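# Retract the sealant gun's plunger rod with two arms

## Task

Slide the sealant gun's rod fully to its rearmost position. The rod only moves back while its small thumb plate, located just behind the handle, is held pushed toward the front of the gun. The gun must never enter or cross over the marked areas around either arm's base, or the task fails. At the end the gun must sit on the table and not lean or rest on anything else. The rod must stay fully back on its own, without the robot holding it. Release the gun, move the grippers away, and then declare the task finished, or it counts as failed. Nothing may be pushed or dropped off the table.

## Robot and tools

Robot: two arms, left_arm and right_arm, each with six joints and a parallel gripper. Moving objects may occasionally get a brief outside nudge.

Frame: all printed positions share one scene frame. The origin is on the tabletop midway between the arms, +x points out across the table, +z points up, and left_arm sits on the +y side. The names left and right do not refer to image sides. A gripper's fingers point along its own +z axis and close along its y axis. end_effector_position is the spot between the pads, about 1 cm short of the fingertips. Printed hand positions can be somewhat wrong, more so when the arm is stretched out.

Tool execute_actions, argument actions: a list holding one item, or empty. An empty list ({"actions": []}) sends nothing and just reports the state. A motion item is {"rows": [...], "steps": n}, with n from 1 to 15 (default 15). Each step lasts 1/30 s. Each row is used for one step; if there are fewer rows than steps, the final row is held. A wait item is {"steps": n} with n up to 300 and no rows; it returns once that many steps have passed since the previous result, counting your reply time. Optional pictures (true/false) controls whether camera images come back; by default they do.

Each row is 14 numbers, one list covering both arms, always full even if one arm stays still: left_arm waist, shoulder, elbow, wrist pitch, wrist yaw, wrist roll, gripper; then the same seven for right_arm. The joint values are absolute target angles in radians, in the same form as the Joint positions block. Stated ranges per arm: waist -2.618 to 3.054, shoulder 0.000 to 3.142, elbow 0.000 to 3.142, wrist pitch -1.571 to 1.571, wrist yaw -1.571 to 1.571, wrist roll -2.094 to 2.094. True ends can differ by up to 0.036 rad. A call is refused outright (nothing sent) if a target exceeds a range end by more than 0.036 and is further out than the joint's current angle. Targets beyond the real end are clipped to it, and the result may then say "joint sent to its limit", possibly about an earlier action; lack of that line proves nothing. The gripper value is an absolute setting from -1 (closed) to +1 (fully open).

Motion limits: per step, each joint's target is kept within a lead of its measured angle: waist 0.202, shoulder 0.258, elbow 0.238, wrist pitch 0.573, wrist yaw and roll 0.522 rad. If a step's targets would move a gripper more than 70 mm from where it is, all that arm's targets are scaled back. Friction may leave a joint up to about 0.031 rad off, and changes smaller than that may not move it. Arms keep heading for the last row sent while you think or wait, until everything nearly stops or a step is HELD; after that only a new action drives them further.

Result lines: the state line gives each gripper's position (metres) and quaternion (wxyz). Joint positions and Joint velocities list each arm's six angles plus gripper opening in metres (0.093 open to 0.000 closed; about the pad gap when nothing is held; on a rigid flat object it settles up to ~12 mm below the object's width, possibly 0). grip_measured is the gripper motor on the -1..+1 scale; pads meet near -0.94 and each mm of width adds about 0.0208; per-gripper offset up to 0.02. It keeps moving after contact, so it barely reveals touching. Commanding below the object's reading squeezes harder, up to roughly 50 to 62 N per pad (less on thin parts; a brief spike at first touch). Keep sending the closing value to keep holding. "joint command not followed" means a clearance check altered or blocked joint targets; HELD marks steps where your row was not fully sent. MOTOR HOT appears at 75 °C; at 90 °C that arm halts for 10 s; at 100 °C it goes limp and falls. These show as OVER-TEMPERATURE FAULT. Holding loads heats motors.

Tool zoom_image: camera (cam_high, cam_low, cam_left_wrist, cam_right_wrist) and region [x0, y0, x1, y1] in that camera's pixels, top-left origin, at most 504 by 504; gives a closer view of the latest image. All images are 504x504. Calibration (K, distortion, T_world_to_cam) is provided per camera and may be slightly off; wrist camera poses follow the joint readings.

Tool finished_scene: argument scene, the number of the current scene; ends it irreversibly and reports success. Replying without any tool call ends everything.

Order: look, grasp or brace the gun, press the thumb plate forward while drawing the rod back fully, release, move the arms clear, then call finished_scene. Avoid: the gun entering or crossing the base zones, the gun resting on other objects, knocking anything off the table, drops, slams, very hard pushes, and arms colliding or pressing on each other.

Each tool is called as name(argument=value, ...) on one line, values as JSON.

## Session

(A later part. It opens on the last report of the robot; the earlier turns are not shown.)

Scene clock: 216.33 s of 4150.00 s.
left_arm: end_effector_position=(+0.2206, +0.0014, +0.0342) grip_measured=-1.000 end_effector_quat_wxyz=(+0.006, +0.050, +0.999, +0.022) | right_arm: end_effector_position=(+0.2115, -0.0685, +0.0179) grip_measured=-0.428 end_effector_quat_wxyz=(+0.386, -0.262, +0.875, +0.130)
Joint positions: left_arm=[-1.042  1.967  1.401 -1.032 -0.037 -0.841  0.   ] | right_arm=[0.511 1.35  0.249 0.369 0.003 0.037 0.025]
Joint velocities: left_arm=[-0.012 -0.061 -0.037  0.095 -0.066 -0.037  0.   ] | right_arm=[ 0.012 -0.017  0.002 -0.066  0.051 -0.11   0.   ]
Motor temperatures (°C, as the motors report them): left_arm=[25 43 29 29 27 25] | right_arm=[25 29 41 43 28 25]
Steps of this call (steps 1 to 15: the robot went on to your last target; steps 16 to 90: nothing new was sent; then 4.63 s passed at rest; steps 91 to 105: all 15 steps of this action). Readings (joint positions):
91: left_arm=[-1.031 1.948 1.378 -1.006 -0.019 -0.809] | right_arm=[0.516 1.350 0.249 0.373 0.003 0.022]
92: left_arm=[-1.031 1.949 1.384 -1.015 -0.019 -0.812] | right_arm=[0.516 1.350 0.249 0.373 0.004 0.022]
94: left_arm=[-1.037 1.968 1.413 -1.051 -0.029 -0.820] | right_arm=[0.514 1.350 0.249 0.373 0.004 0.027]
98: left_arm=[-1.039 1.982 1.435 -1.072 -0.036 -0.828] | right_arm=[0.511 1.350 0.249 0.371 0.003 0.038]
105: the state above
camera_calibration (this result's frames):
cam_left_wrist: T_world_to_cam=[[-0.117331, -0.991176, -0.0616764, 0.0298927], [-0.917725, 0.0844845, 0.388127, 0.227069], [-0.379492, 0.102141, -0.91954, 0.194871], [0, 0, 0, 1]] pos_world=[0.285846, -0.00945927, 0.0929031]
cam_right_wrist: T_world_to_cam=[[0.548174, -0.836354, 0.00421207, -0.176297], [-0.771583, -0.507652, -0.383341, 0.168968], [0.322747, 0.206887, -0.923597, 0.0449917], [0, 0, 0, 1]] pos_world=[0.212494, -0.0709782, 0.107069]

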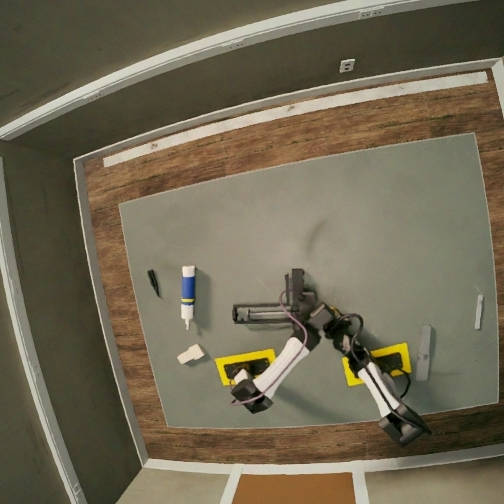

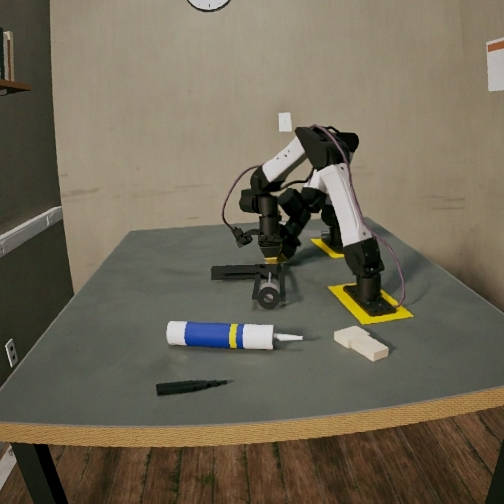

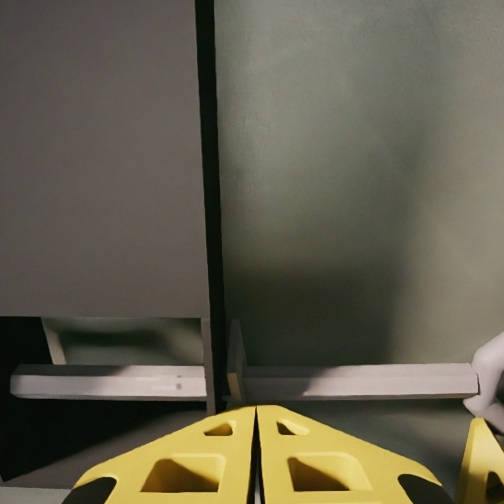

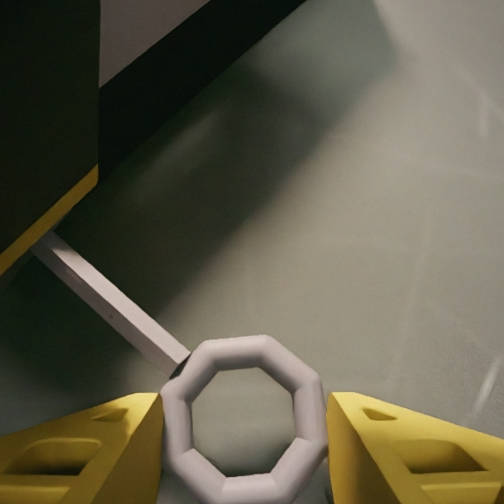

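execute_actions(actions=[{"rows":[[-1.04,1.95,1.48,-1.1,0,-0.82,-1,0.516,1.35,0.25,0.37,0,0,-0.55],[-1.04,1.95,1.48,-1.1,0,-0.82,-1,0.516,1.35,0.25,0.37,0,0,-0.55],[-1.04,1.95,1.48,-1.1,0,-0.82,-1,0.516,1.35,0.25,0.37,0,0,-0.55],[-1.04,1.95,1.48,-1.1,0,-0.82,-1,0.516,1.35,0.25,0.37,0,0,-0.55],[-1.06,1.90,1.39,-1.06,0,-0.82,-0.8,0.516,1.35,0.25,0.37,0,0,-0.55],[-1.06,1.90,1.39,-1.06,0,-0.82,-0.6,0.516,1.35,0.25,0.37,0,0,-0.55],[-1.06,1.90,1.39,-1.06,0,-0.82,-0.5,0.516,1.35,0.25,0.37,0,0,-0.55]],"steps":15}])

Scene clock: 228.77 s of 4150.00 s.
left_arm: end_effector_position=(+0.2141, +0.0050, +0.0519) grip_measured=-0.503 end_effector_quat_wxyz=(+0.003, +0.056, +0.998, +0.015) | right_arm: end_effector_position=(+0.2126, -0.0686, +0.0189) grip_measured=-0.428 end_effector_quat_wxyz=(+0.390, -0.268, +0.872, +0.126)
Joint positions: left_arm=[-1.044  1.916  1.404 -1.078 -0.024 -0.83   0.021] | right_arm=[0.511 1.35  0.249 0.375 0.006 0.019 0.025]
Joint velocities: left_arm=[-0.017 -0.002  0.007  0.051 -0.007  0.095 -0.   ] | right_arm=[ 0.002 -0.012 -0.017 -0.037 -0.022 -0.007 -0.   ]
Motor temperatures (°C, as the motors report them): left_arm=[25 43 29 30 27 25] | right_arm=[25 29 42 43 28 25]
Steps of this call (steps 1 to 15: the robot went on to your last target; steps 16 to 90: nothing new was sent; then 8.93 s passed at rest; steps 91 to 105: all 15 steps of this action). Readings (joint positions):
91: left_arm=[-1.040 1.963 1.411 -1.045 -0.037 -0.843] | right_arm=[0.511 1.350 0.249 0.369 0.003 0.035]
92: left_arm=[-1.039 1.963 1.422 -1.062 -0.037 -0.841] | right_arm=[0.511 1.350 0.249 0.371 0.005 0.030]
94: left_arm=[-1.038 1.963 1.436 -1.085 -0.039 -0.836] | right_arm=[0.511 1.350 0.249 0.380 0.006 0.024]
98: left_arm=[-1.041 1.933 1.405 -1.078 -0.031 -0.833] | right_arm=[0.511 1.350 0.249 0.379 0.006 0.020]
105: the state above
camera_calibration (this result's frames):
cam_left_wrist: T_world_to_cam=[[-0.130251, -0.990363, -0.0470815, 0.035795], [-0.913731, 0.101468, 0.393445, 0.21273], [-0.384876, 0.0942663, -0.918142, 0.209444], [0, 0, 0, 1]] pos_world=[0.27965, -0.00587871, 0.110287]
cam_right_wrist: T_world_to_cam=[[0.55518, -0.831505, 0.019366, -0.178353], [-0.762088, -0.517882, -0.388612, 0.167534], [0.333162, 0.200991, -0.921198, 0.0428802], [0, 0, 0, 1]] pos_world=[0.212408, -0.0701569, 0.108061]

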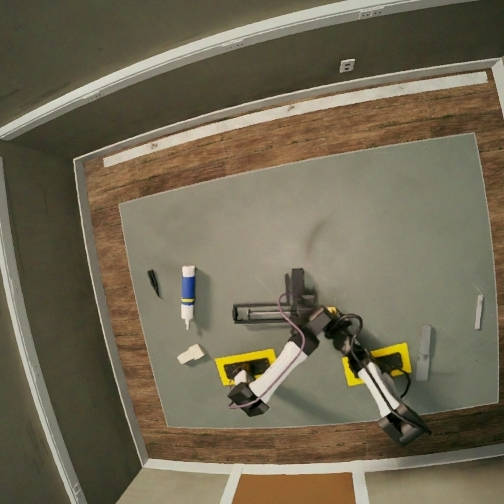

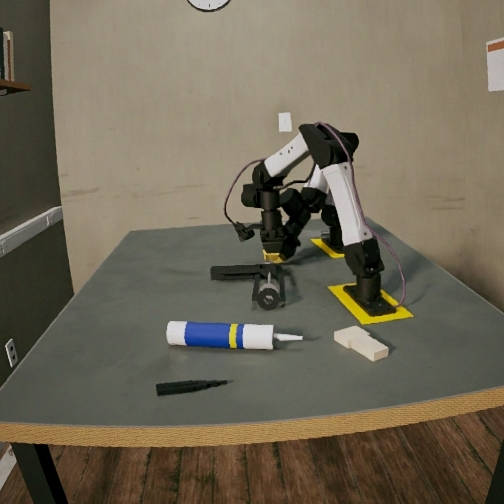

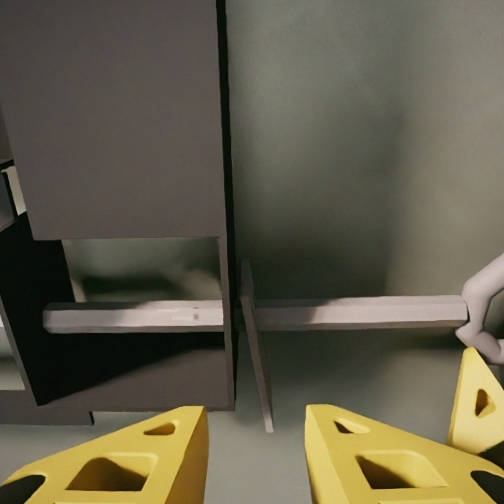

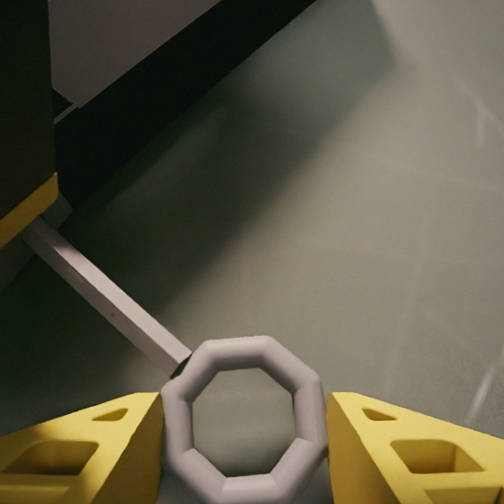

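execute_actions(actions=[{"rows":[[-1.05,1.90,1.37,-1.04,0,-0.82,-0.5,0.516,1.35,0.25,0.37,0,0,-0.55],[-1.05,1.90,1.37,-1.04,0,-0.82,-0.5,0.516,1.35,0.25,0.37,0,0,-0.55],[-1.05,1.90,1.33,-1.0,0,-0.82,-0.5,0.516,1.35,0.25,0.37,0,0,-0.55],[-1.05,1.90,1.33,-1.0,0,-0.82,-0.5,0.516,1.35,0.25,0.37,0,0,-0.55],[-1.05,1.91,1.29,-0.96,0,-0.82,-0.5,0.516,1.35,0.25,0.37,0,0,-0.55],[-1.05,1.91,1.29,-0.96,0,-0.82,-0.5,0.516,1.35,0.25,0.37,0,0,-0.55],[-1.05,1.91,1.26,-0.93,0,-0.82,-0.5,0.516,1.35,0.25,0.37,0,0,-0.55]],"steps":15}])

Scene clock: 238.00 s of 4150.00 s.
left_arm: end_effector_position=(+0.2104, +0.0073, +0.0403) grip_measured=-0.503 end_effector_quat_wxyz=(+0.010, +0.056, +0.998, -0.002) | right_arm: end_effector_position=(+0.2125, -0.0688, +0.0186) grip_measured=-0.428 end_effector_quat_wxyz=(+0.390, -0.270, +0.872, +0.124)
Joint positions: left_arm=[-1.044  1.883  1.312 -0.984 -0.014 -0.829  0.021] | right_arm=[0.511 1.35  0.249 0.373 0.007 0.015 0.025]
Joint velocities: left_arm=[-0.012  0.002 -0.007  0.022  0.037  0.051  0.001] | right_arm=[-0.002  0.007 -0.007 -0.037 -0.022 -0.11  -0.001]
Motor temperatures (°C, as the motors report them): left_arm=[25 44 30 30 27 25] | right_arm=[25 29 42 43 28 25]
Steps of this call (steps 1 to 15: the robot went on to your last target; steps 16 to 90: nothing new was sent; then 5.73 s passed at rest; steps 91 to 105: all 15 steps of this action). Readings (joint positions):
91: left_arm=[-1.044 1.916 1.402 -1.076 -0.024 -0.830] | right_arm=[0.511 1.350 0.249 0.375 0.006 0.019]
92: left_arm=[-1.044 1.915 1.398 -1.074 -0.023 -0.830] | right_arm=[0.511 1.350 0.249 0.375 0.007 0.019]
94: left_arm=[-1.044 1.912 1.374 -1.051 -0.018 -0.830] | right_arm=[0.511 1.350 0.249 0.374 0.007 0.018]
98: left_arm=[-1.044 1.893 1.325 -1.000 -0.014 -0.829] | right_arm=[0.511 1.350 0.249 0.373 0.007 0.015]
105: the state above
camera_calibration (this result's frames):
cam_left_wrist: T_world_to_cam=[[-0.130593, -0.991329, -0.0145599, 0.0358032], [-0.918607, 0.115462, 0.377929, 0.215189], [-0.372971, 0.0627295, -0.92572, 0.195187], [0, 0, 0, 1]] pos_world=[0.275149, -0.00159748, 0.0998836]
cam_right_wrist: T_world_to_cam=[[0.557005, -0.830189, 0.0230515, -0.178849], [-0.760607, -0.521072, -0.387247, 0.166643], [0.3335, 0.198165, -0.921688, 0.0424608], [0, 0, 0, 1]] pos_world=[0.212209, -0.07006, 0.10779]

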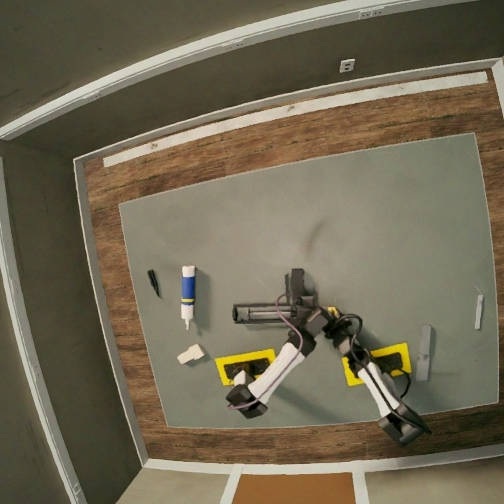

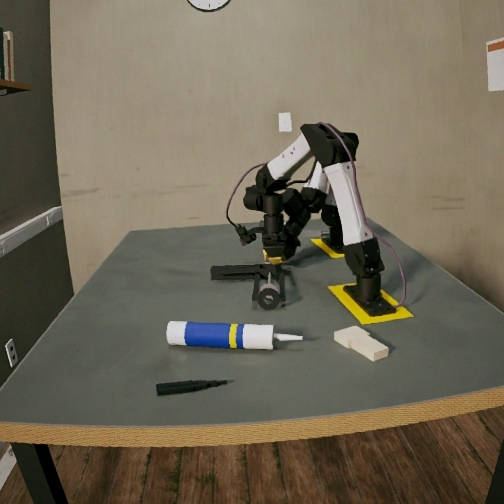

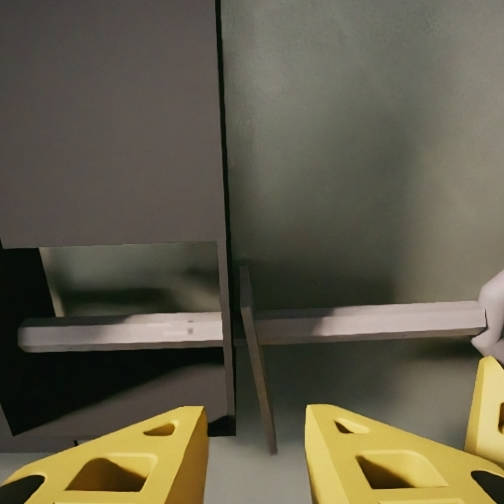

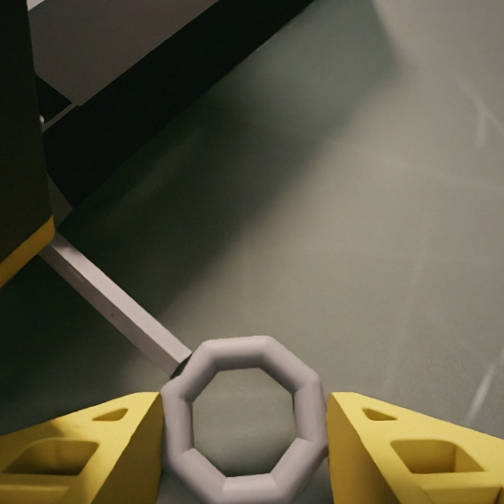

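execute_actions(actions=[{"rows":[[-1.04,1.88,1.40,-1.06,0,-0.82,-0.7,0.516,1.35,0.25,0.37,0,0,-0.55],[-1.04,1.88,1.40,-1.06,0,-0.82,-1,0.516,1.35,0.25,0.37,0,0,-0.55],[-1.04,1.88,1.40,-1.06,0,-0.82,-1,0.516,1.35,0.25,0.37,0,0,-0.55],[-1.04,1.84,1.30,-0.9,0,-0.82,-1,0.516,1.35,0.25,0.37,0,0,-0.55],[-1.04,1.84,1.30,-0.9,0,-0.82,-1,0.516,1.35,0.25,0.37,0,0,-0.55],[-1.04,1.80,1.20,-0.74,0,-0.82,-1,0.516,1.35,0.25,0.37,0,0,-0.55],[-1.04,1.80,1.20,-0.74,0,-0.82,-1,0.516,1.35,0.25,0.37,0,0,-0.55],[-1.04,1.76,1.12,-0.62,0,-0.82,-1,0.516,1.35,0.25,0.37,0,0,-0.55],[-1.04,1.76,1.12,-0.62,0,-0.82,-1,0.516,1.35,0.25,0.37,0,0,-0.55],[-1.05,1.72,1.05,-0.52,0,-0.82,-1,0.516,1.35,0.25,0.37,0,0,-0.55]],"steps":15}], pictures=false)

execute_actions(actions=[{"steps":20}])

Scene clock: 259.03 s of 4150.00 s.
left_arm: end_effector_position=(+0.2210, -0.0099, +0.0387) grip_measured=-1.000 end_effector_quat_wxyz=(+0.095, +0.056, +0.988, -0.113) | right_arm: end_effector_position=(+0.2126, -0.0689, +0.0187) grip_measured=-0.428 end_effector_quat_wxyz=(+0.390, -0.270, +0.872, +0.124)
Joint positions: left_arm=[-1.043  1.735  1.072 -0.613 -0.003 -0.827  0.   ] | right_arm=[0.511 1.35  0.249 0.374 0.008 0.015 0.025]
Joint velocities: left_arm=[-0.007  0.017 -0.042  0.462  0.022 -0.066  0.   ] | right_arm=[-0.007 -0.007 -0.022 -0.007  0.11   0.051  0.   ]
Motor temperatures (°C, as the motors report them): left_arm=[25 43 29 30 27 25] | right_arm=[25 30 42 44 28 25]
Steps of this call (steps 1 to 15: the robot went on to your last target; steps 16 to 90: nothing new was sent; then 17.53 s passed at rest; steps 91 to 105: all 15 steps of this action). Readings (joint positions):
91: left_arm=[-1.044 1.883 1.325 -1.001 -0.015 -0.829] | right_arm=[0.511 1.350 0.249 0.373 0.007 0.015]
92: left_arm=[-1.044 1.884 1.341 -1.016 -0.014 -0.829] | right_arm=[0.511 1.350 0.249 0.373 0.007 0.015]
94: left_arm=[-1.044 1.877 1.354 -1.006 -0.012 -0.828] | right_arm=[0.511 1.350 0.249 0.374 0.007 0.017]
98: left_arm=[-1.043 1.813 1.231 -0.853 -0.012 -0.827] | right_arm=[0.511 1.350 0.249 0.374 0.008 0.017]
105: the state above

Scene clock: 259.70 s of 4150.00 s.
left_arm: end_effector_position=(+0.2291, -0.0210, +0.0431) grip_measured=-1.000 end_effector_quat_wxyz=(+0.114, +0.056, +0.983, -0.136) | right_arm: end_effector_position=(+0.2126, -0.0689, +0.0187) grip_measured=-0.428 end_effector_quat_wxyz=(+0.390, -0.270, +0.872, +0.124)
Joint positions: left_arm=[-1.043  1.735  1.071 -0.551 -0.003 -0.827  0.   ] | right_arm=[0.511 1.35  0.249 0.374 0.008 0.015 0.025]
Joint velocities: left_arm=[ 0.002 -0.007 -0.002 -0.007 -0.066  0.037  0.   ] | right_arm=[ 0.012  0.007  0.002  0.022 -0.037 -0.022 -0.001]
Motor temperatures (°C, as the motors report them): left_arm=[25 43 29 30 27 25] | right_arm=[25 30 42 44 28 25]
Steps of this call (steps 1 to 20: the robot went on to your last target). Readings (joint positions):
1: left_arm=[-1.043 1.735 1.071 -0.597 -0.003 -0.827] | right_arm=[0.511 1.350 0.249 0.374 0.008 0.015]
2: left_arm=[-1.043 1.735 1.071 -0.584 -0.003 -0.827] | right_arm=[0.511 1.350 0.249 0.374 0.008 0.015]
4: left_arm=[-1.043 1.735 1.071 -0.564 -0.003 -0.827] | right_arm=[0.511 1.350 0.249 0.374 0.008 0.015]
8: left_arm=[-1.043 1.735 1.071 -0.551 -0.003 -0.827] | right_arm=[0.511 1.350 0.249 0.374 0.008 0.015]
20: the state above
camera_calibration (this result's frames):
cam_left_wrist: T_world_to_cam=[[-0.154885, -0.959808, 0.234049, 0.00581518], [-0.969455, 0.193266, 0.151013, 0.257706], [-0.190177, -0.203511, -0.960425, 0.160536], [0, 0, 0, 1]] pos_world=[0.281266, -0.0115536, 0.113905]
cam_right_wrist: T_world_to_cam=[[0.556484, -0.830509, 0.024086, -0.178972], [-0.760566, -0.52086, -0.387614, 0.166742], [0.334462, 0.197382, -0.921507, 0.0422339], [0, 0, 0, 1]] pos_world=[0.212288, -0.0701254, 0.107861]

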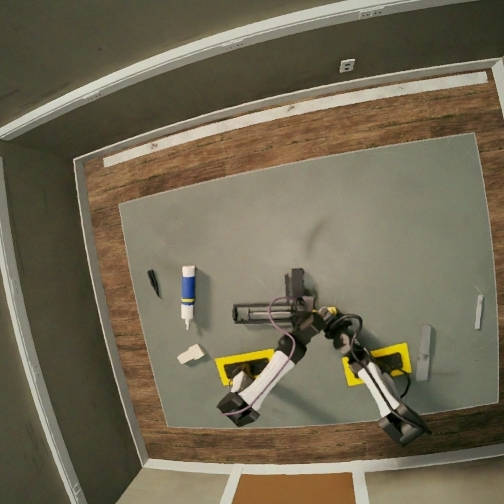

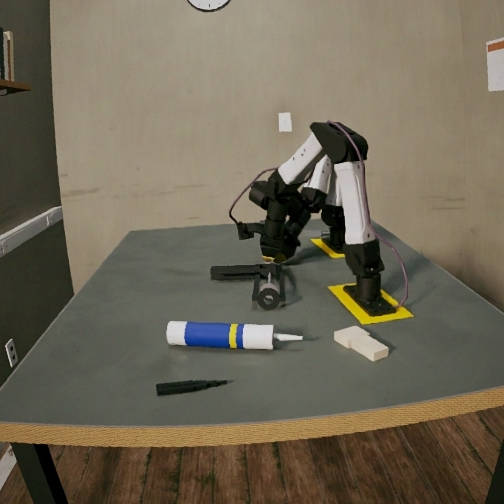

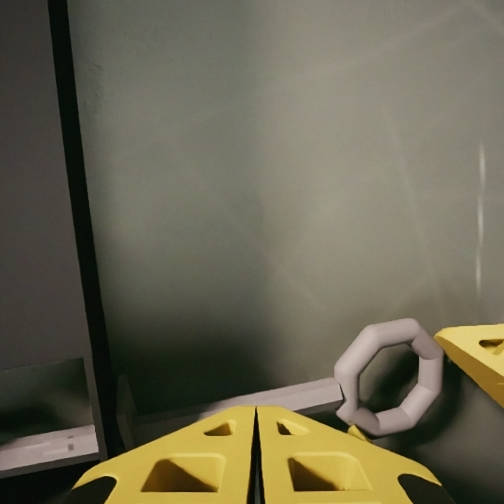

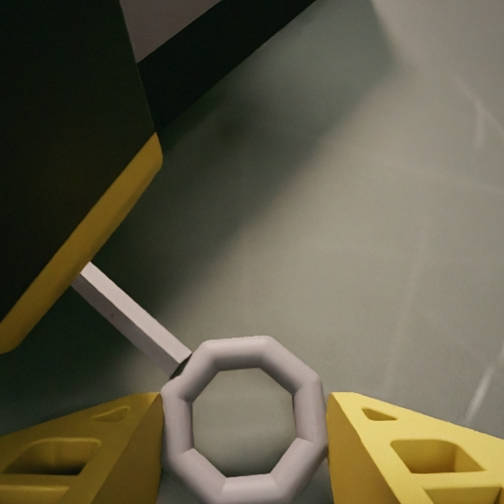

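execute_actions(actions=[{"rows":[[-1.05,1.67,0.99,-0.53,0,-0.82,-1,0.516,1.35,0.25,0.37,0,0,-0.55],[-1.05,1.67,0.99,-0.53,0,-0.82,-1,0.516,1.35,0.25,0.37,0,0,-0.55],[-1.05,1.67,0.99,-0.53,0,-0.82,-1,0.516,1.35,0.25,0.37,0,0,-0.55],[-1.05,1.67,0.99,-0.53,0,-0.82,-1,0.516,1.35,0.25,0.37,0,0,-0.55],[-1.05,1.67,0.99,-0.53,0,-0.82,-1,0.516,1.35,0.25,0.37,0,0,-0.55],[-1.05,1.68,0.94,-0.47,0,-0.82,-1,0.516,1.35,0.25,0.37,0,0,-0.55],[-1.05,1.68,0.94,-0.47,0,-0.82,-1,0.516,1.35,0.25,0.37,0,0,-0.55],[-1.05,1.68,0.94,-0.47,0,-0.82,-1,0.516,1.35,0.25,0.37,0,0,-0.55],[-1.05,1.69,0.88,-0.41,0,-0.82,-1,0.516,1.35,0.25,0.37,0,0,-0.55]],"steps":15}], pictures=false)

execute_actions(actions=[{"steps":10}])

Scene clock: 274.90 s of 4150.00 s.
left_arm: end_effector_position=(+0.2179, -0.0139, +0.0316) grip_measured=-1.000 end_effector_quat_wxyz=(+0.123, +0.059, +0.977, -0.164) | right_arm: end_effector_position=(+0.2125, -0.0689, +0.0185) grip_measured=-0.428 end_effector_quat_wxyz=(+0.390, -0.270, +0.872, +0.124)
Joint positions: left_arm=[-1.048  1.675  0.928 -0.411  0.017 -0.827  0.   ] | right_arm=[0.511 1.35  0.249 0.373 0.008 0.014 0.025]
Joint velocities: left_arm=[ 0.007 -0.012 -0.042  0.11   0.037  0.037  0.   ] | right_arm=[-0.002 -0.002 -0.017 -0.081  0.007  0.037 -0.001]
Motor temperatures (°C, as the motors report them): left_arm=[25 44 30 31 27 25] | right_arm=[25 30 42 44 28 25]
Steps of this call (steps 1 to 15: the robot went on to your last target; steps 16 to 90: nothing new was sent; then 11.70 s passed at rest; steps 91 to 105: all 15 steps of this action). Readings (joint positions):
91: left_arm=[-1.043 1.728 1.060 -0.542 -0.003 -0.827] | right_arm=[0.511 1.350 0.249 0.374 0.008 0.015]
92: left_arm=[-1.043 1.713 1.041 -0.538 -0.003 -0.827] | right_arm=[0.511 1.350 0.249 0.374 0.008 0.015]
94: left_arm=[-1.043 1.691 1.015 -0.539 -0.003 -0.827] | right_arm=[0.511 1.350 0.249 0.374 0.008 0.015]
98: left_arm=[-1.043 1.685 0.977 -0.506 -0.003 -0.827] | right_arm=[0.511 1.350 0.249 0.374 0.008 0.015]
105: the state above

Scene clock: 275.23 s of 4150.00 s.
left_arm: end_effector_position=(+0.2179, -0.0151, +0.0314) grip_measured=-1.000 end_effector_quat_wxyz=(+0.124, +0.060, +0.976, -0.168) | right_arm: end_effector_position=(+0.2125, -0.0689, +0.0185) grip_measured=-0.428 end_effector_quat_wxyz=(+0.390, -0.270, +0.872, +0.124)
Joint positions: left_arm=[-1.048  1.675  0.924 -0.4    0.021 -0.827  0.   ] | right_arm=[0.511 1.35  0.249 0.373 0.008 0.014 0.025]
Joint velocities: left_arm=[-0.022  0.002 -0.012  0.022 -0.007  0.051  0.   ] | right_arm=[ 0.007  0.012  0.002 -0.095 -0.022  0.037 -0.001]
Motor temperatures (°C, as the motors report them): left_arm=[25 44 30 31 27 25] | right_arm=[25 30 42 44 28 25]
Steps of this call (steps 1 to 10: the robot went on to your last target). Readings (joint positions):
1: left_arm=[-1.048 1.675 0.926 -0.408 0.018 -0.827] | right_arm=[0.511 1.350 0.249 0.373 0.008 0.014]
2: left_arm=[-1.048 1.675 0.925 -0.406 0.019 -0.827] | right_arm=[0.511 1.350 0.249 0.373 0.008 0.014]
4: left_arm=[-1.048 1.675 0.925 -0.403 0.020 -0.827] | right_arm=[0.511 1.350 0.249 0.373 0.008 0.014]
8: left_arm=[-1.048 1.675 0.924 -0.401 0.021 -0.827] | right_arm=[0.511 1.350 0.249 0.373 0.008 0.014]
10: the state above
camera_calibration (this result's frames):
cam_left_wrist: T_world_to_cam=[[-0.17305, -0.940496, 0.292441, 0.0148192], [-0.969239, 0.215377, 0.119116, 0.248742], [-0.175013, -0.262832, -0.948836, 0.143792], [0, 0, 0, 1]] pos_world=[0.26882, -0.00184267, 0.102472]
cam_right_wrist: T_world_to_cam=[[0.557186, -0.830044, 0.0238851, -0.178958], [-0.760428, -0.521588, -0.386904, 0.166481], [0.333605, 0.197414, -0.921811, 0.0423474], [0, 0, 0, 1]] pos_world=[0.212182, -0.0700684, 0.107723]

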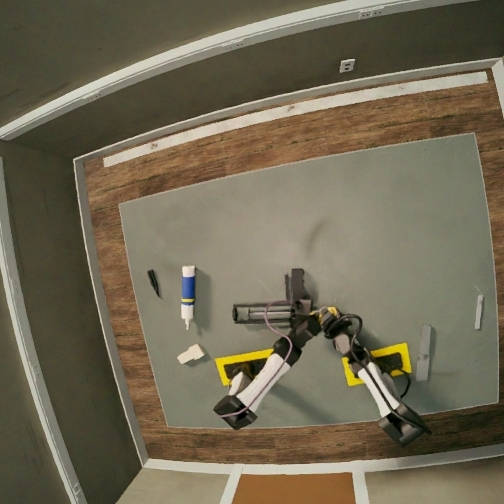

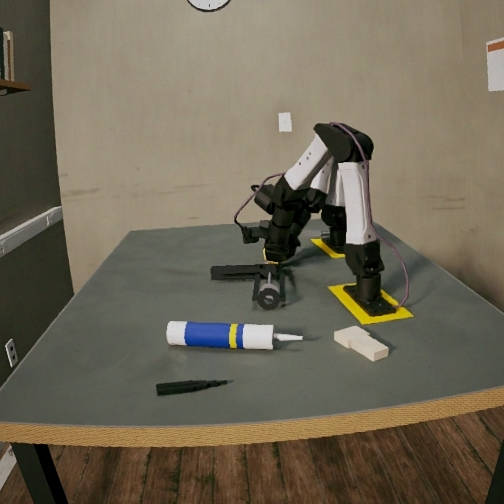

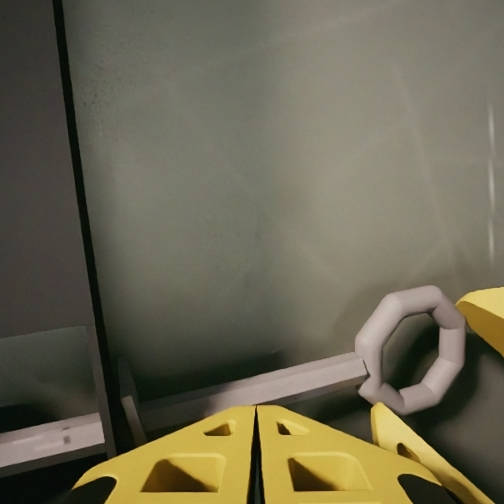

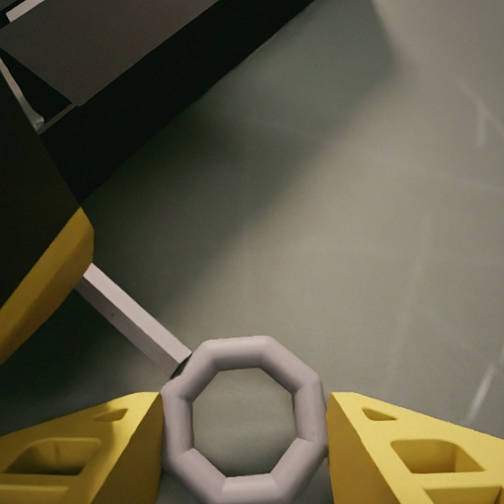

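execute_actions(actions=[{"rows":[[-1.05,1.68,0.92,-0.47,0,-0.82,-1,0.516,1.35,0.25,0.37,0,0,-0.55],[-1.05,1.68,0.92,-0.47,0,-0.82,-1,0.516,1.35,0.25,0.37,0,0,-0.55],[-1.05,1.68,0.92,-0.47,0,-0.82,-1,0.516,1.35,0.25,0.37,0,0,-0.55],[-1.05,1.71,0.90,-0.47,0,-0.82,-1,0.516,1.35,0.25,0.37,0,0,-0.55]],"steps":15}])

Scene clock: 279.73 s of 4150.00 s.
left_arm: end_effector_position=(+0.2176, -0.0148, +0.0312) grip_measured=-1.000 end_effector_quat_wxyz=(+0.123, +0.060, +0.976, -0.167) | right_arm: end_effector_position=(+0.2125, -0.0689, +0.0185) grip_measured=-0.428 end_effector_quat_wxyz=(+0.390, -0.270, +0.872, +0.124)
Joint positions: left_arm=[-1.048  1.675  0.924 -0.402  0.021 -0.827  0.   ] | right_arm=[0.511 1.35  0.249 0.373 0.008 0.014 0.025]
Joint velocities: left_arm=[-0.007 -0.012 -0.027  0.022 -0.037  0.066  0.   ] | right_arm=[-0.007 -0.017 -0.012  0.022 -0.022 -0.022  0.001]
Motor temperatures (°C, as the motors report them): left_arm=[25 44 30 31 27 25] | right_arm=[25 30 42 44 28 25]
Steps of this call (steps 1 to 30: the robot went on to your last target; steps 31 to 90: nothing new was sent; then 1.00 s passed at rest; steps 91 to 105: all 15 steps of this action). Readings (joint positions):
91: left_arm=[-1.048 1.675 0.924 -0.402 0.021 -0.827] | right_arm=[0.511 1.350 0.249 0.373 0.008 0.014]
92: left_arm=[-1.048 1.675 0.924 -0.402 0.021 -0.827] | right_arm=[0.511 1.350 0.249 0.373 0.008 0.014]
94: left_arm=[-1.048 1.675 0.924 -0.402 0.021 -0.827] | right_arm=[0.511 1.350 0.249 0.373 0.008 0.014]
98: left_arm=[-1.048 1.675 0.924 -0.402 0.021 -0.827] | right_arm=[0.511 1.350 0.249 0.373 0.008 0.014]
105: the state above
camera_calibration (this result's frames):
cam_left_wrist: T_world_to_cam=[[-0.172724, -0.940947, 0.29118, 0.0151151], [-0.969105, 0.215192, 0.120532, 0.248375], [-0.176074, -0.261365, -0.949045, 0.143919], [0, 0, 0, 1]] pos_world=[0.268652, -0.00161017, 0.102248]
cam_right_wrist: T_world_to_cam=[[0.557186, -0.830044, 0.0238851, -0.178958], [-0.760428, -0.521588, -0.386904, 0.166481], [0.333605, 0.197414, -0.921811, 0.0423474], [0, 0, 0, 1]] pos_world=[0.212182, -0.0700684, 0.107723]

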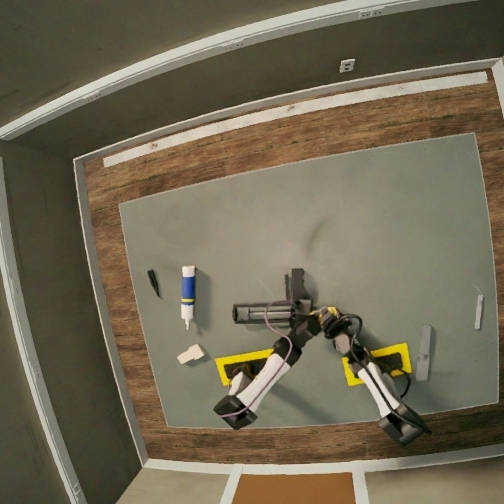

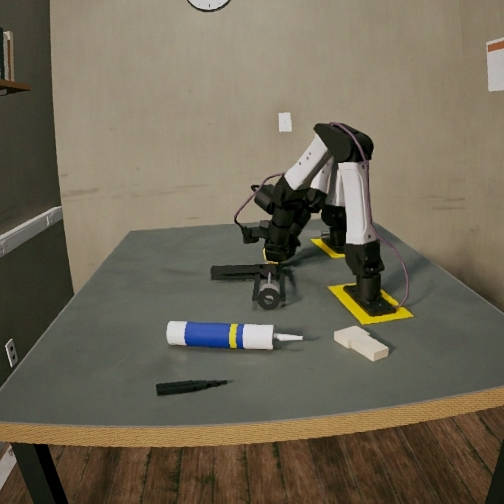

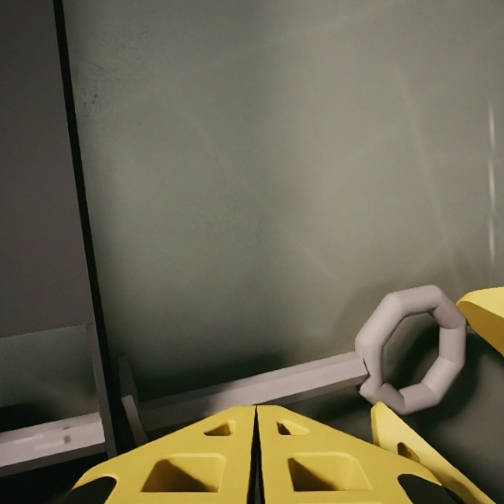

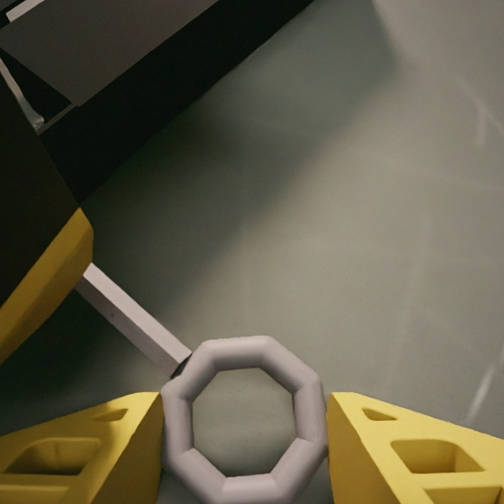

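execute_actions(actions=[{"rows":[[-1.05,1.65,0.95,-0.44,0,-0.82,-1,0.516,1.35,0.25,0.37,0,0,-0.55],[-1.05,1.65,0.95,-0.44,0,-0.82,-1,0.516,1.35,0.25,0.37,0,0,-0.55],[-1.05,1.65,0.95,-0.44,0,-0.82,-1,0.516,1.35,0.25,0.37,0,0,-0.55],[-1.12,1.62,0.92,-0.44,0,-0.86,-1,0.516,1.35,0.25,0.37,0,0,-0.55],[-1.12,1.62,0.92,-0.44,0,-0.86,-1,0.516,1.35,0.25,0.37,0,0,-0.55],[-1.12,1.62,0.92,-0.44,0,-0.86,-1,0.516,1.35,0.25,0.37,0,0,-0.55],[-1.12,1.62,0.92,-0.44,0,-0.86,-1,0.516,1.35,0.25,0.37,0,0,-0.55],[-1.12,1.62,0.92,-0.44,0,-0.86,-1,0.516,1.35,0.25,0.37,0,0,-0.55],[-1.12,1.65,0.87,-0.42,0,-0.86,-1,0.516,1.35,0.25,0.37,0,0,-0.55],[-1.12,1.65,0.87,-0.42,0,-0.86,-1,0.516,1.35,0.25,0.37,0,0,-0.55],[-1.12,1.68,0.84,-0.40,0,-0.86,-1,0.516,1.35,0.25,0.37,0,0,-0.55]],"steps":15}])

Scene clock: 289.40 s of 4150.00 s.
left_arm: end_effector_position=(+0.1948, -0.0166, +0.0262) grip_measured=-1.000 end_effector_quat_wxyz=(+0.120, +0.079, +0.976, -0.161) | right_arm: end_effector_position=(+0.2125, -0.0689, +0.0186) grip_measured=-0.428 end_effector_quat_wxyz=(+0.390, -0.272, +0.871, +0.123)
Joint positions: left_arm=[-1.112  1.653  0.882 -0.396  0.001 -0.849  0.   ] | right_arm=[0.511 1.35  0.249 0.373 0.008 0.009 0.025]
Joint velocities: left_arm=[-0.017  0.051  0.007  0.037  0.007  0.022  0.   ] | right_arm=[-0.012  0.002 -0.002 -0.022 -0.051 -0.022 -0.001]
Motor temperatures (°C, as the motors report them): left_arm=[25 42 30 30 27 25] | right_arm=[25 30 42 44 28 25]
Steps of this call (steps 1 to 15: the robot went on to your last target; steps 16 to 90: nothing new was sent; then 6.17 s passed at rest; steps 91 to 105: all 15 steps of this action). Readings (joint positions):
91: left_arm=[-1.048 1.672 0.926 -0.403 0.021 -0.827] | right_arm=[0.511 1.350 0.249 0.373 0.008 0.014]
92: left_arm=[-1.048 1.669 0.927 -0.406 0.019 -0.827] | right_arm=[0.511 1.350 0.249 0.373 0.008 0.014]
94: left_arm=[-1.054 1.662 0.927 -0.414 0.010 -0.831] | right_arm=[0.511 1.350 0.249 0.373 0.008 0.014]
98: left_arm=[-1.106 1.637 0.927 -0.431 -0.005 -0.842] | right_arm=[0.511 1.350 0.249 0.373 0.008 0.014]
105: the state above
camera_calibration (this result's frames):
cam_left_wrist: T_world_to_cam=[[-0.207568, -0.938604, 0.275569, 0.0181383], [-0.960654, 0.248732, 0.123598, 0.226089], [-0.184552, -0.239072, -0.953302, 0.136804], [0, 0, 0, 1]] pos_world=[0.246205, -0.00650499, 0.097473]
cam_right_wrist: T_world_to_cam=[[0.559859, -0.828129, 0.0275761, -0.179462], [-0.757762, -0.525183, -0.387273, 0.165757], [0.335194, 0.195922, -0.921553, 0.041942], [0, 0, 0, 1]] pos_world=[0.212019, -0.0697829, 0.107794]

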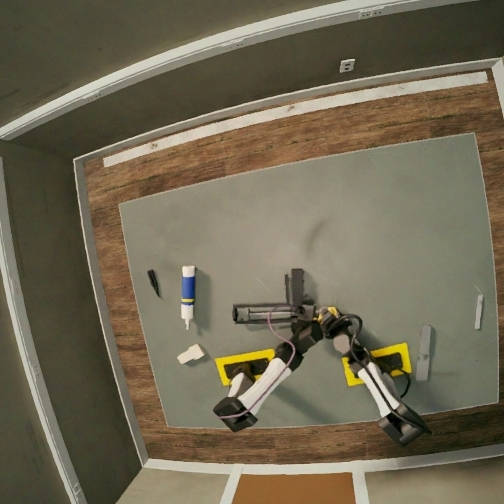

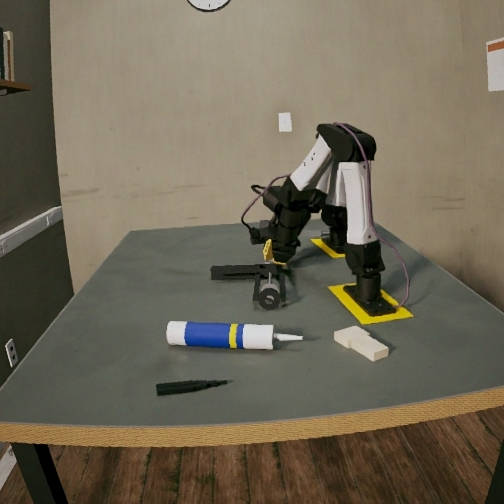

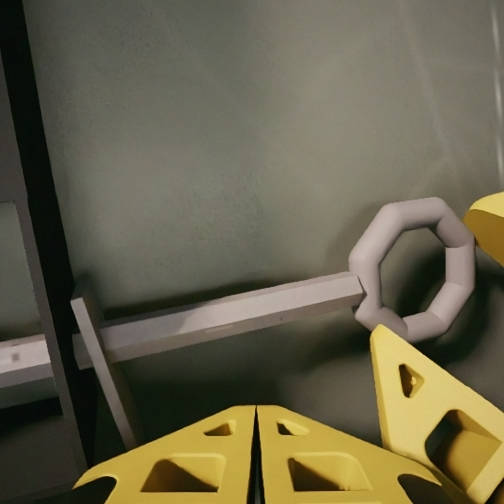

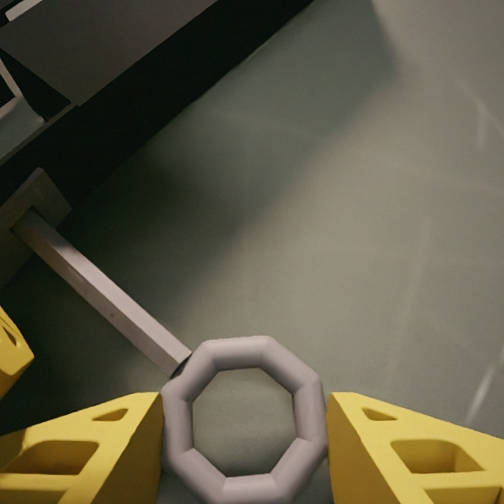

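execute_actions(actions=[{"rows":[[-1.07,1.68,0.90,-0.41,0,-0.84,-1,0.516,1.35,0.25,0.37,0,0,-0.55],[-1.07,1.68,0.90,-0.41,0,-0.84,-1,0.516,1.35,0.25,0.37,0,0,-0.55],[-1.07,1.68,0.90,-0.41,0,-0.84,-1,0.516,1.35,0.25,0.37,0,0,-0.55],[-1.06,1.715,0.90,-0.41,0,-0.84,-1,0.516,1.35,0.25,0.37,0,0,-0.55]],"steps":15}])

Scene clock: 306.30 s of 4150.00 s.
left_arm: end_effector_position=(+0.1959, -0.0175, +0.0253) grip_measured=-1.000 end_effector_quat_wxyz=(+0.099, +0.072, +0.978, -0.171) | right_arm: end_effector_position=(+0.2125, -0.0688, +0.0186) grip_measured=-0.428 end_effector_quat_wxyz=(+0.390, -0.272, +0.871, +0.123)
Joint positions: left_arm=[-1.087  1.665  0.895 -0.406  0.051 -0.849  0.   ] | right_arm=[0.511 1.35  0.249 0.373 0.007 0.009 0.025]
Joint velocities: left_arm=[-0.002 -0.007  0.007  0.022 -0.022 -0.081  0.   ] | right_arm=[-0.017  0.002 -0.007 -0.037  0.022  0.037 -0.001]
Motor temperatures (°C, as the motors report them): left_arm=[25 41 29 30 27 25] | right_arm=[25 30 42 45 28 25]
Steps of this call (steps 1 to 15: the robot went on to your last target; steps 16 to 90: nothing new was sent; then 13.40 s passed at rest; steps 91 to 105: all 15 steps of this action). Readings (joint positions):
91: left_arm=[-1.110 1.653 0.882 -0.395 0.004 -0.849] | right_arm=[0.511 1.350 0.249 0.373 0.007 0.009]
92: left_arm=[-1.105 1.653 0.882 -0.395 0.014 -0.849] | right_arm=[0.511 1.350 0.249 0.373 0.007 0.009]
94: left_arm=[-1.097 1.656 0.884 -0.395 0.029 -0.849] | right_arm=[0.511 1.350 0.249 0.373 0.007 0.009]
98: left_arm=[-1.089 1.665 0.894 -0.404 0.048 -0.849] | right_arm=[0.511 1.350 0.249 0.373 0.007 0.009]
105: the state above
camera_calibration (this result's frames):
cam_left_wrist: T_world_to_cam=[[-0.189624, -0.934777, 0.30039, 0.013742], [-0.955618, 0.245963, 0.162164, 0.225394], [-0.225472, -0.256308, -0.93993, 0.143261], [0, 0, 0, 1]] pos_world=[0.250298, -0.00587389, 0.0939768]
cam_right_wrist: T_world_to_cam=[[0.560099, -0.827975, 0.0273225, -0.179434], [-0.757669, -0.525318, -0.38727, 0.165727], [0.335003, 0.196208, -0.921561, 0.0420043], [0, 0, 0, 1]] pos_world=[0.211995, -0.0697489, 0.107793]

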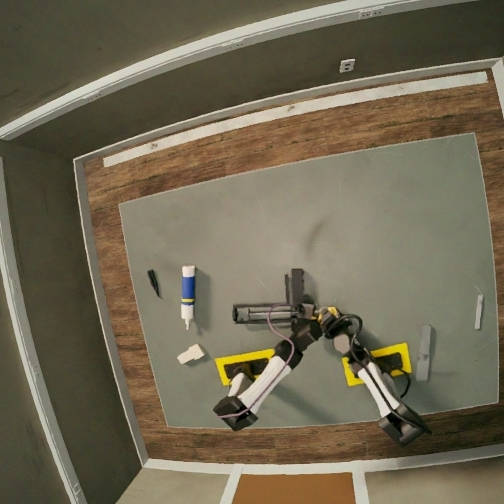

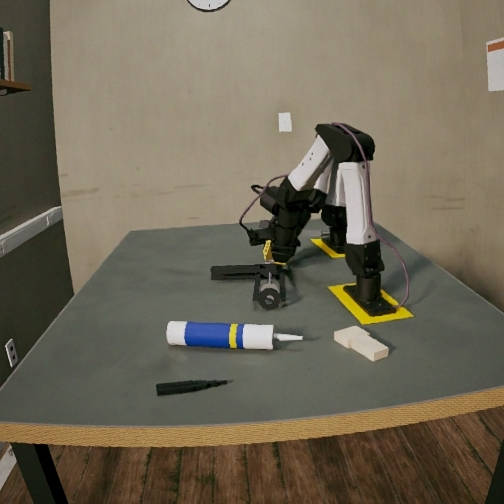

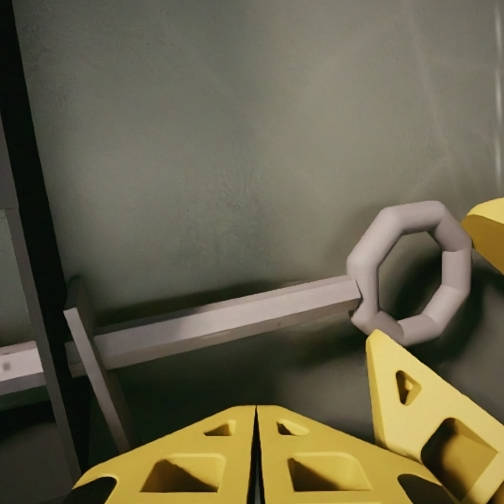

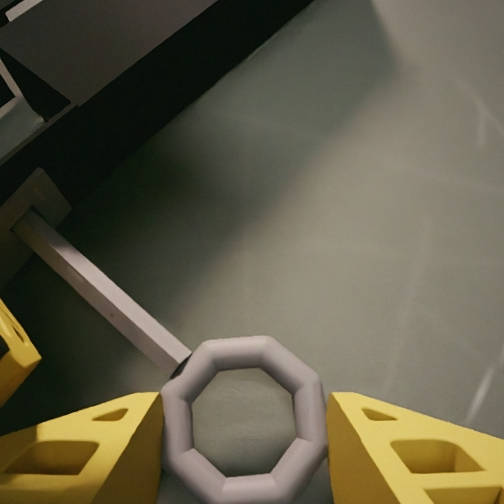

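execute_actions(actions=[{"rows":[[-1.06,1.66,0.87,-0.40,0,-0.83,-1,0.516,1.35,0.25,0.37,0,0,-0.55],[-1.03,1.63,0.83,-0.40,0,-0.81,-1,0.516,1.35,0.25,0.37,0,0,-0.55],[-1.0,1.59,0.78,-0.396,0,-0.79,-1,0.516,1.35,0.25,0.37,0,0,-0.55]],"steps":15}])

Scene clock: 320.80 s of 4150.00 s.
left_arm: end_effector_position=(+0.2070, -0.0011, +0.0347) grip_measured=-1.000 end_effector_quat_wxyz=(+0.119, +0.065, +0.972, -0.193) | right_arm: end_effector_position=(+0.2121, -0.0683, +0.0186) grip_measured=-0.428 end_effector_quat_wxyz=(+0.390, -0.272, +0.871, +0.125)
Joint positions: left_arm=[-1.025  1.584  0.825 -0.36   0.071 -0.805  0.   ] | right_arm=[0.511 1.35  0.249 0.373 0.003 0.011 0.025]
Joint velocities: left_arm=[-0.002 -0.022 -0.002 -0.007 -0.051  0.066  0.   ] | right_arm=[-0.007 -0.017 -0.007  0.007  0.037 -0.037  0.001]
Motor temperatures (°C, as the motors report them): left_arm=[25 39 31 31 27 25] | right_arm=[25 30 42 45 28 25]
Steps of this call (steps 1 to 15: the robot went on to your last target; steps 16 to 90: nothing new was sent; then 11.00 s passed at rest; steps 91 to 105: all 15 steps of this action). Readings (joint positions):
91: left_arm=[-1.087 1.663 0.895 -0.406 0.052 -0.847] | right_arm=[0.511 1.350 0.249 0.373 0.007 0.009]
92: left_arm=[-1.083 1.657 0.889 -0.402 0.053 -0.843] | right_arm=[0.511 1.350 0.249 0.373 0.007 0.009]
94: left_arm=[-1.059 1.621 0.851 -0.373 0.070 -0.831] | right_arm=[0.511 1.350 0.249 0.373 0.004 0.009]
98: left_arm=[-1.025 1.584 0.826 -0.362 0.071 -0.815] | right_arm=[0.511 1.350 0.249 0.373 0.003 0.011]
105: the state above
camera_calibration (this result's frames):
cam_left_wrist: T_world_to_cam=[[-0.187611, -0.92179, 0.339272, 0.0265747], [-0.963867, 0.239271, 0.117092, 0.233719], [-0.189112, -0.305045, -0.933373, 0.151045], [0, 0, 0, 1]] pos_world=[0.258824, 0.0146496, 0.104598]
cam_right_wrist: T_world_to_cam=[[0.56167, -0.827023, 0.0236478, -0.178992], [-0.757529, -0.525546, -0.387235, 0.165675], [0.33268, 0.199584, -0.921678, 0.0427489], [0, 0, 0, 1]] pos_world=[0.211816, -0.0694924, 0.107789]

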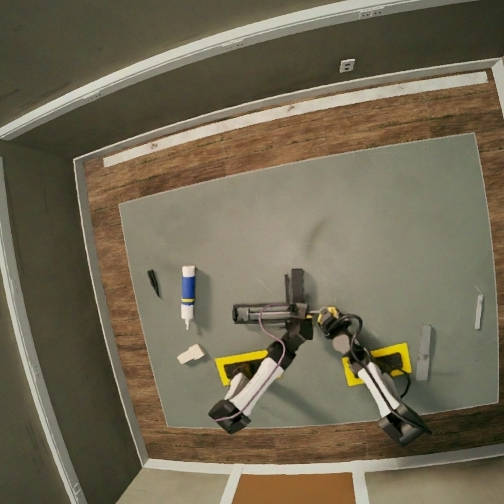

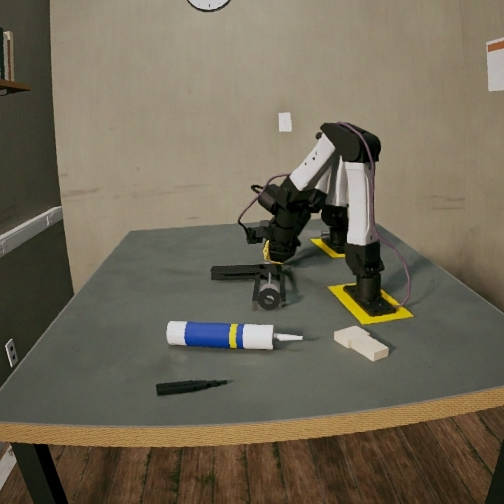

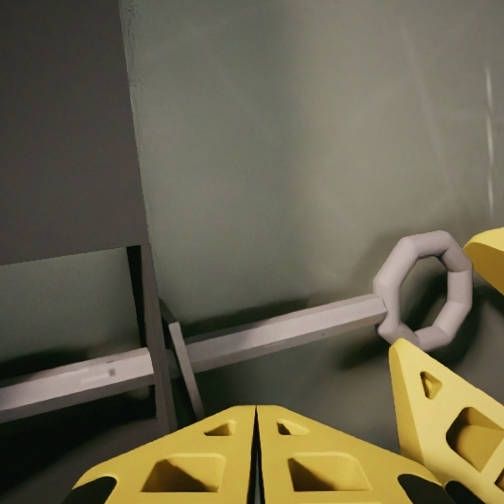

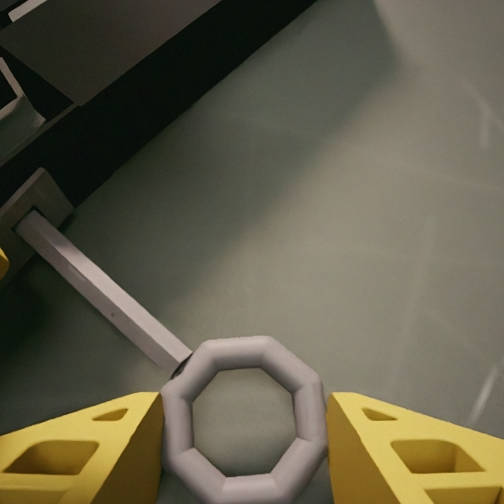

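execute_actions(actions=[{"rows":[[-1.03,1.56,0.83,-0.38,0,-0.90,-0.55,0.516,1.35,0.25,0.37,0,0,-0.55]],"steps":15}])

Scene clock: 335.03 s of 4150.00 s.
left_arm: end_effector_position=(+0.2097, -0.0049, +0.0427) grip_measured=-0.553 end_effector_quat_wxyz=(+0.126, +0.027, +0.970, -0.205) | right_arm: end_effector_position=(+0.2121, -0.0682, +0.0187) grip_measured=-0.428 end_effector_quat_wxyz=(+0.390, -0.272, +0.871, +0.125)
Joint positions: left_arm=[-1.034  1.565  0.827 -0.348  0.054 -0.89   0.019] | right_arm=[0.511 1.35  0.249 0.374 0.004 0.011 0.025]
Joint velocities: left_arm=[ 0.012 -0.002  0.007 -0.095  0.007 -0.051 -0.001] | right_arm=[ 0.002 -0.002 -0.002 -0.037  0.022 -0.066 -0.001]
Motor temperatures (°C, as the motors report them): left_arm=[25 40 30 30 27 25] | right_arm=[25 30 43 45 28 25]
Steps of this call (steps 1 to 15: the robot went on to your last target; steps 16 to 90: nothing new was sent; then 10.73 s passed at rest; steps 91 to 105: all 15 steps of this action). Readings (joint positions):
91: left_arm=[-1.026 1.580 0.825 -0.356 0.074 -0.817] | right_arm=[0.511 1.350 0.249 0.373 0.003 0.011]
92: left_arm=[-1.032 1.574 0.826 -0.348 0.077 -0.832] | right_arm=[0.511 1.350 0.249 0.374 0.003 0.011]
94: left_arm=[-1.034 1.566 0.827 -0.349 0.060 -0.854] | right_arm=[0.511 1.350 0.249 0.374 0.004 0.011]
98: left_arm=[-1.034 1.565 0.827 -0.349 0.055 -0.877] | right_arm=[0.511 1.350 0.249 0.374 0.004 0.011]
105: the state above
camera_calibration (this result's frames):
cam_left_wrist: T_world_to_cam=[[-0.117897, -0.920688, 0.372067, 0.00485819], [-0.97901, 0.170494, 0.111672, 0.239341], [-0.16625, -0.351092, -0.921464, 0.152355], [0, 0, 0, 1]] pos_world=[0.260219, 0.0171571, 0.111854]
cam_right_wrist: T_world_to_cam=[[0.561533, -0.827117, 0.0236079, -0.178915], [-0.757498, -0.525331, -0.387587, 0.165773], [0.332982, 0.19976, -0.921531, 0.0427357], [0, 0, 0, 1]] pos_world=[0.211809, -0.0694354, 0.107857]

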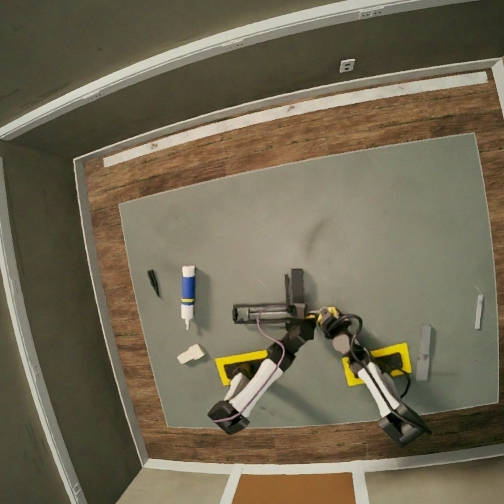

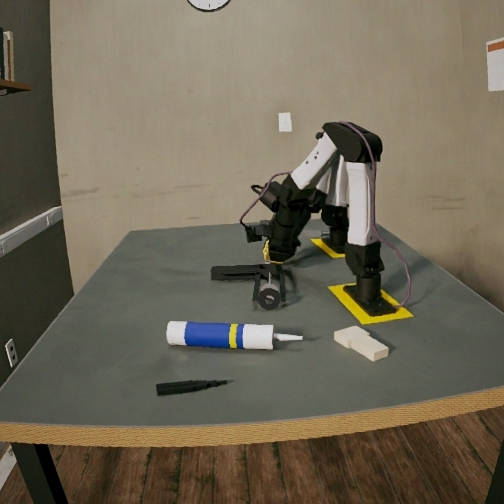

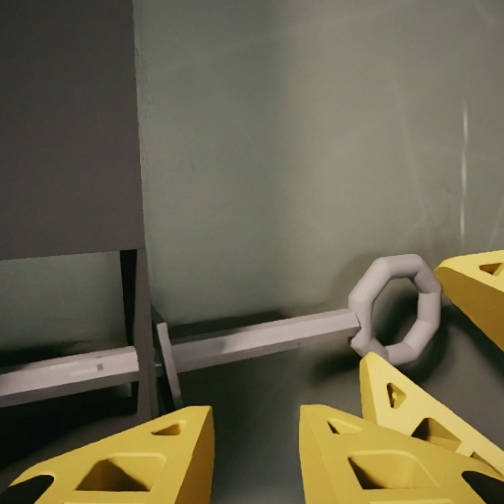

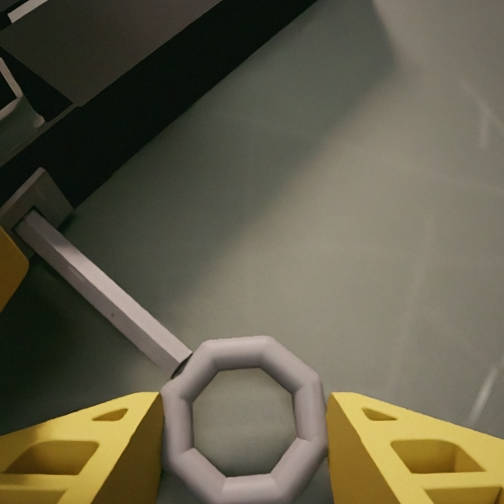

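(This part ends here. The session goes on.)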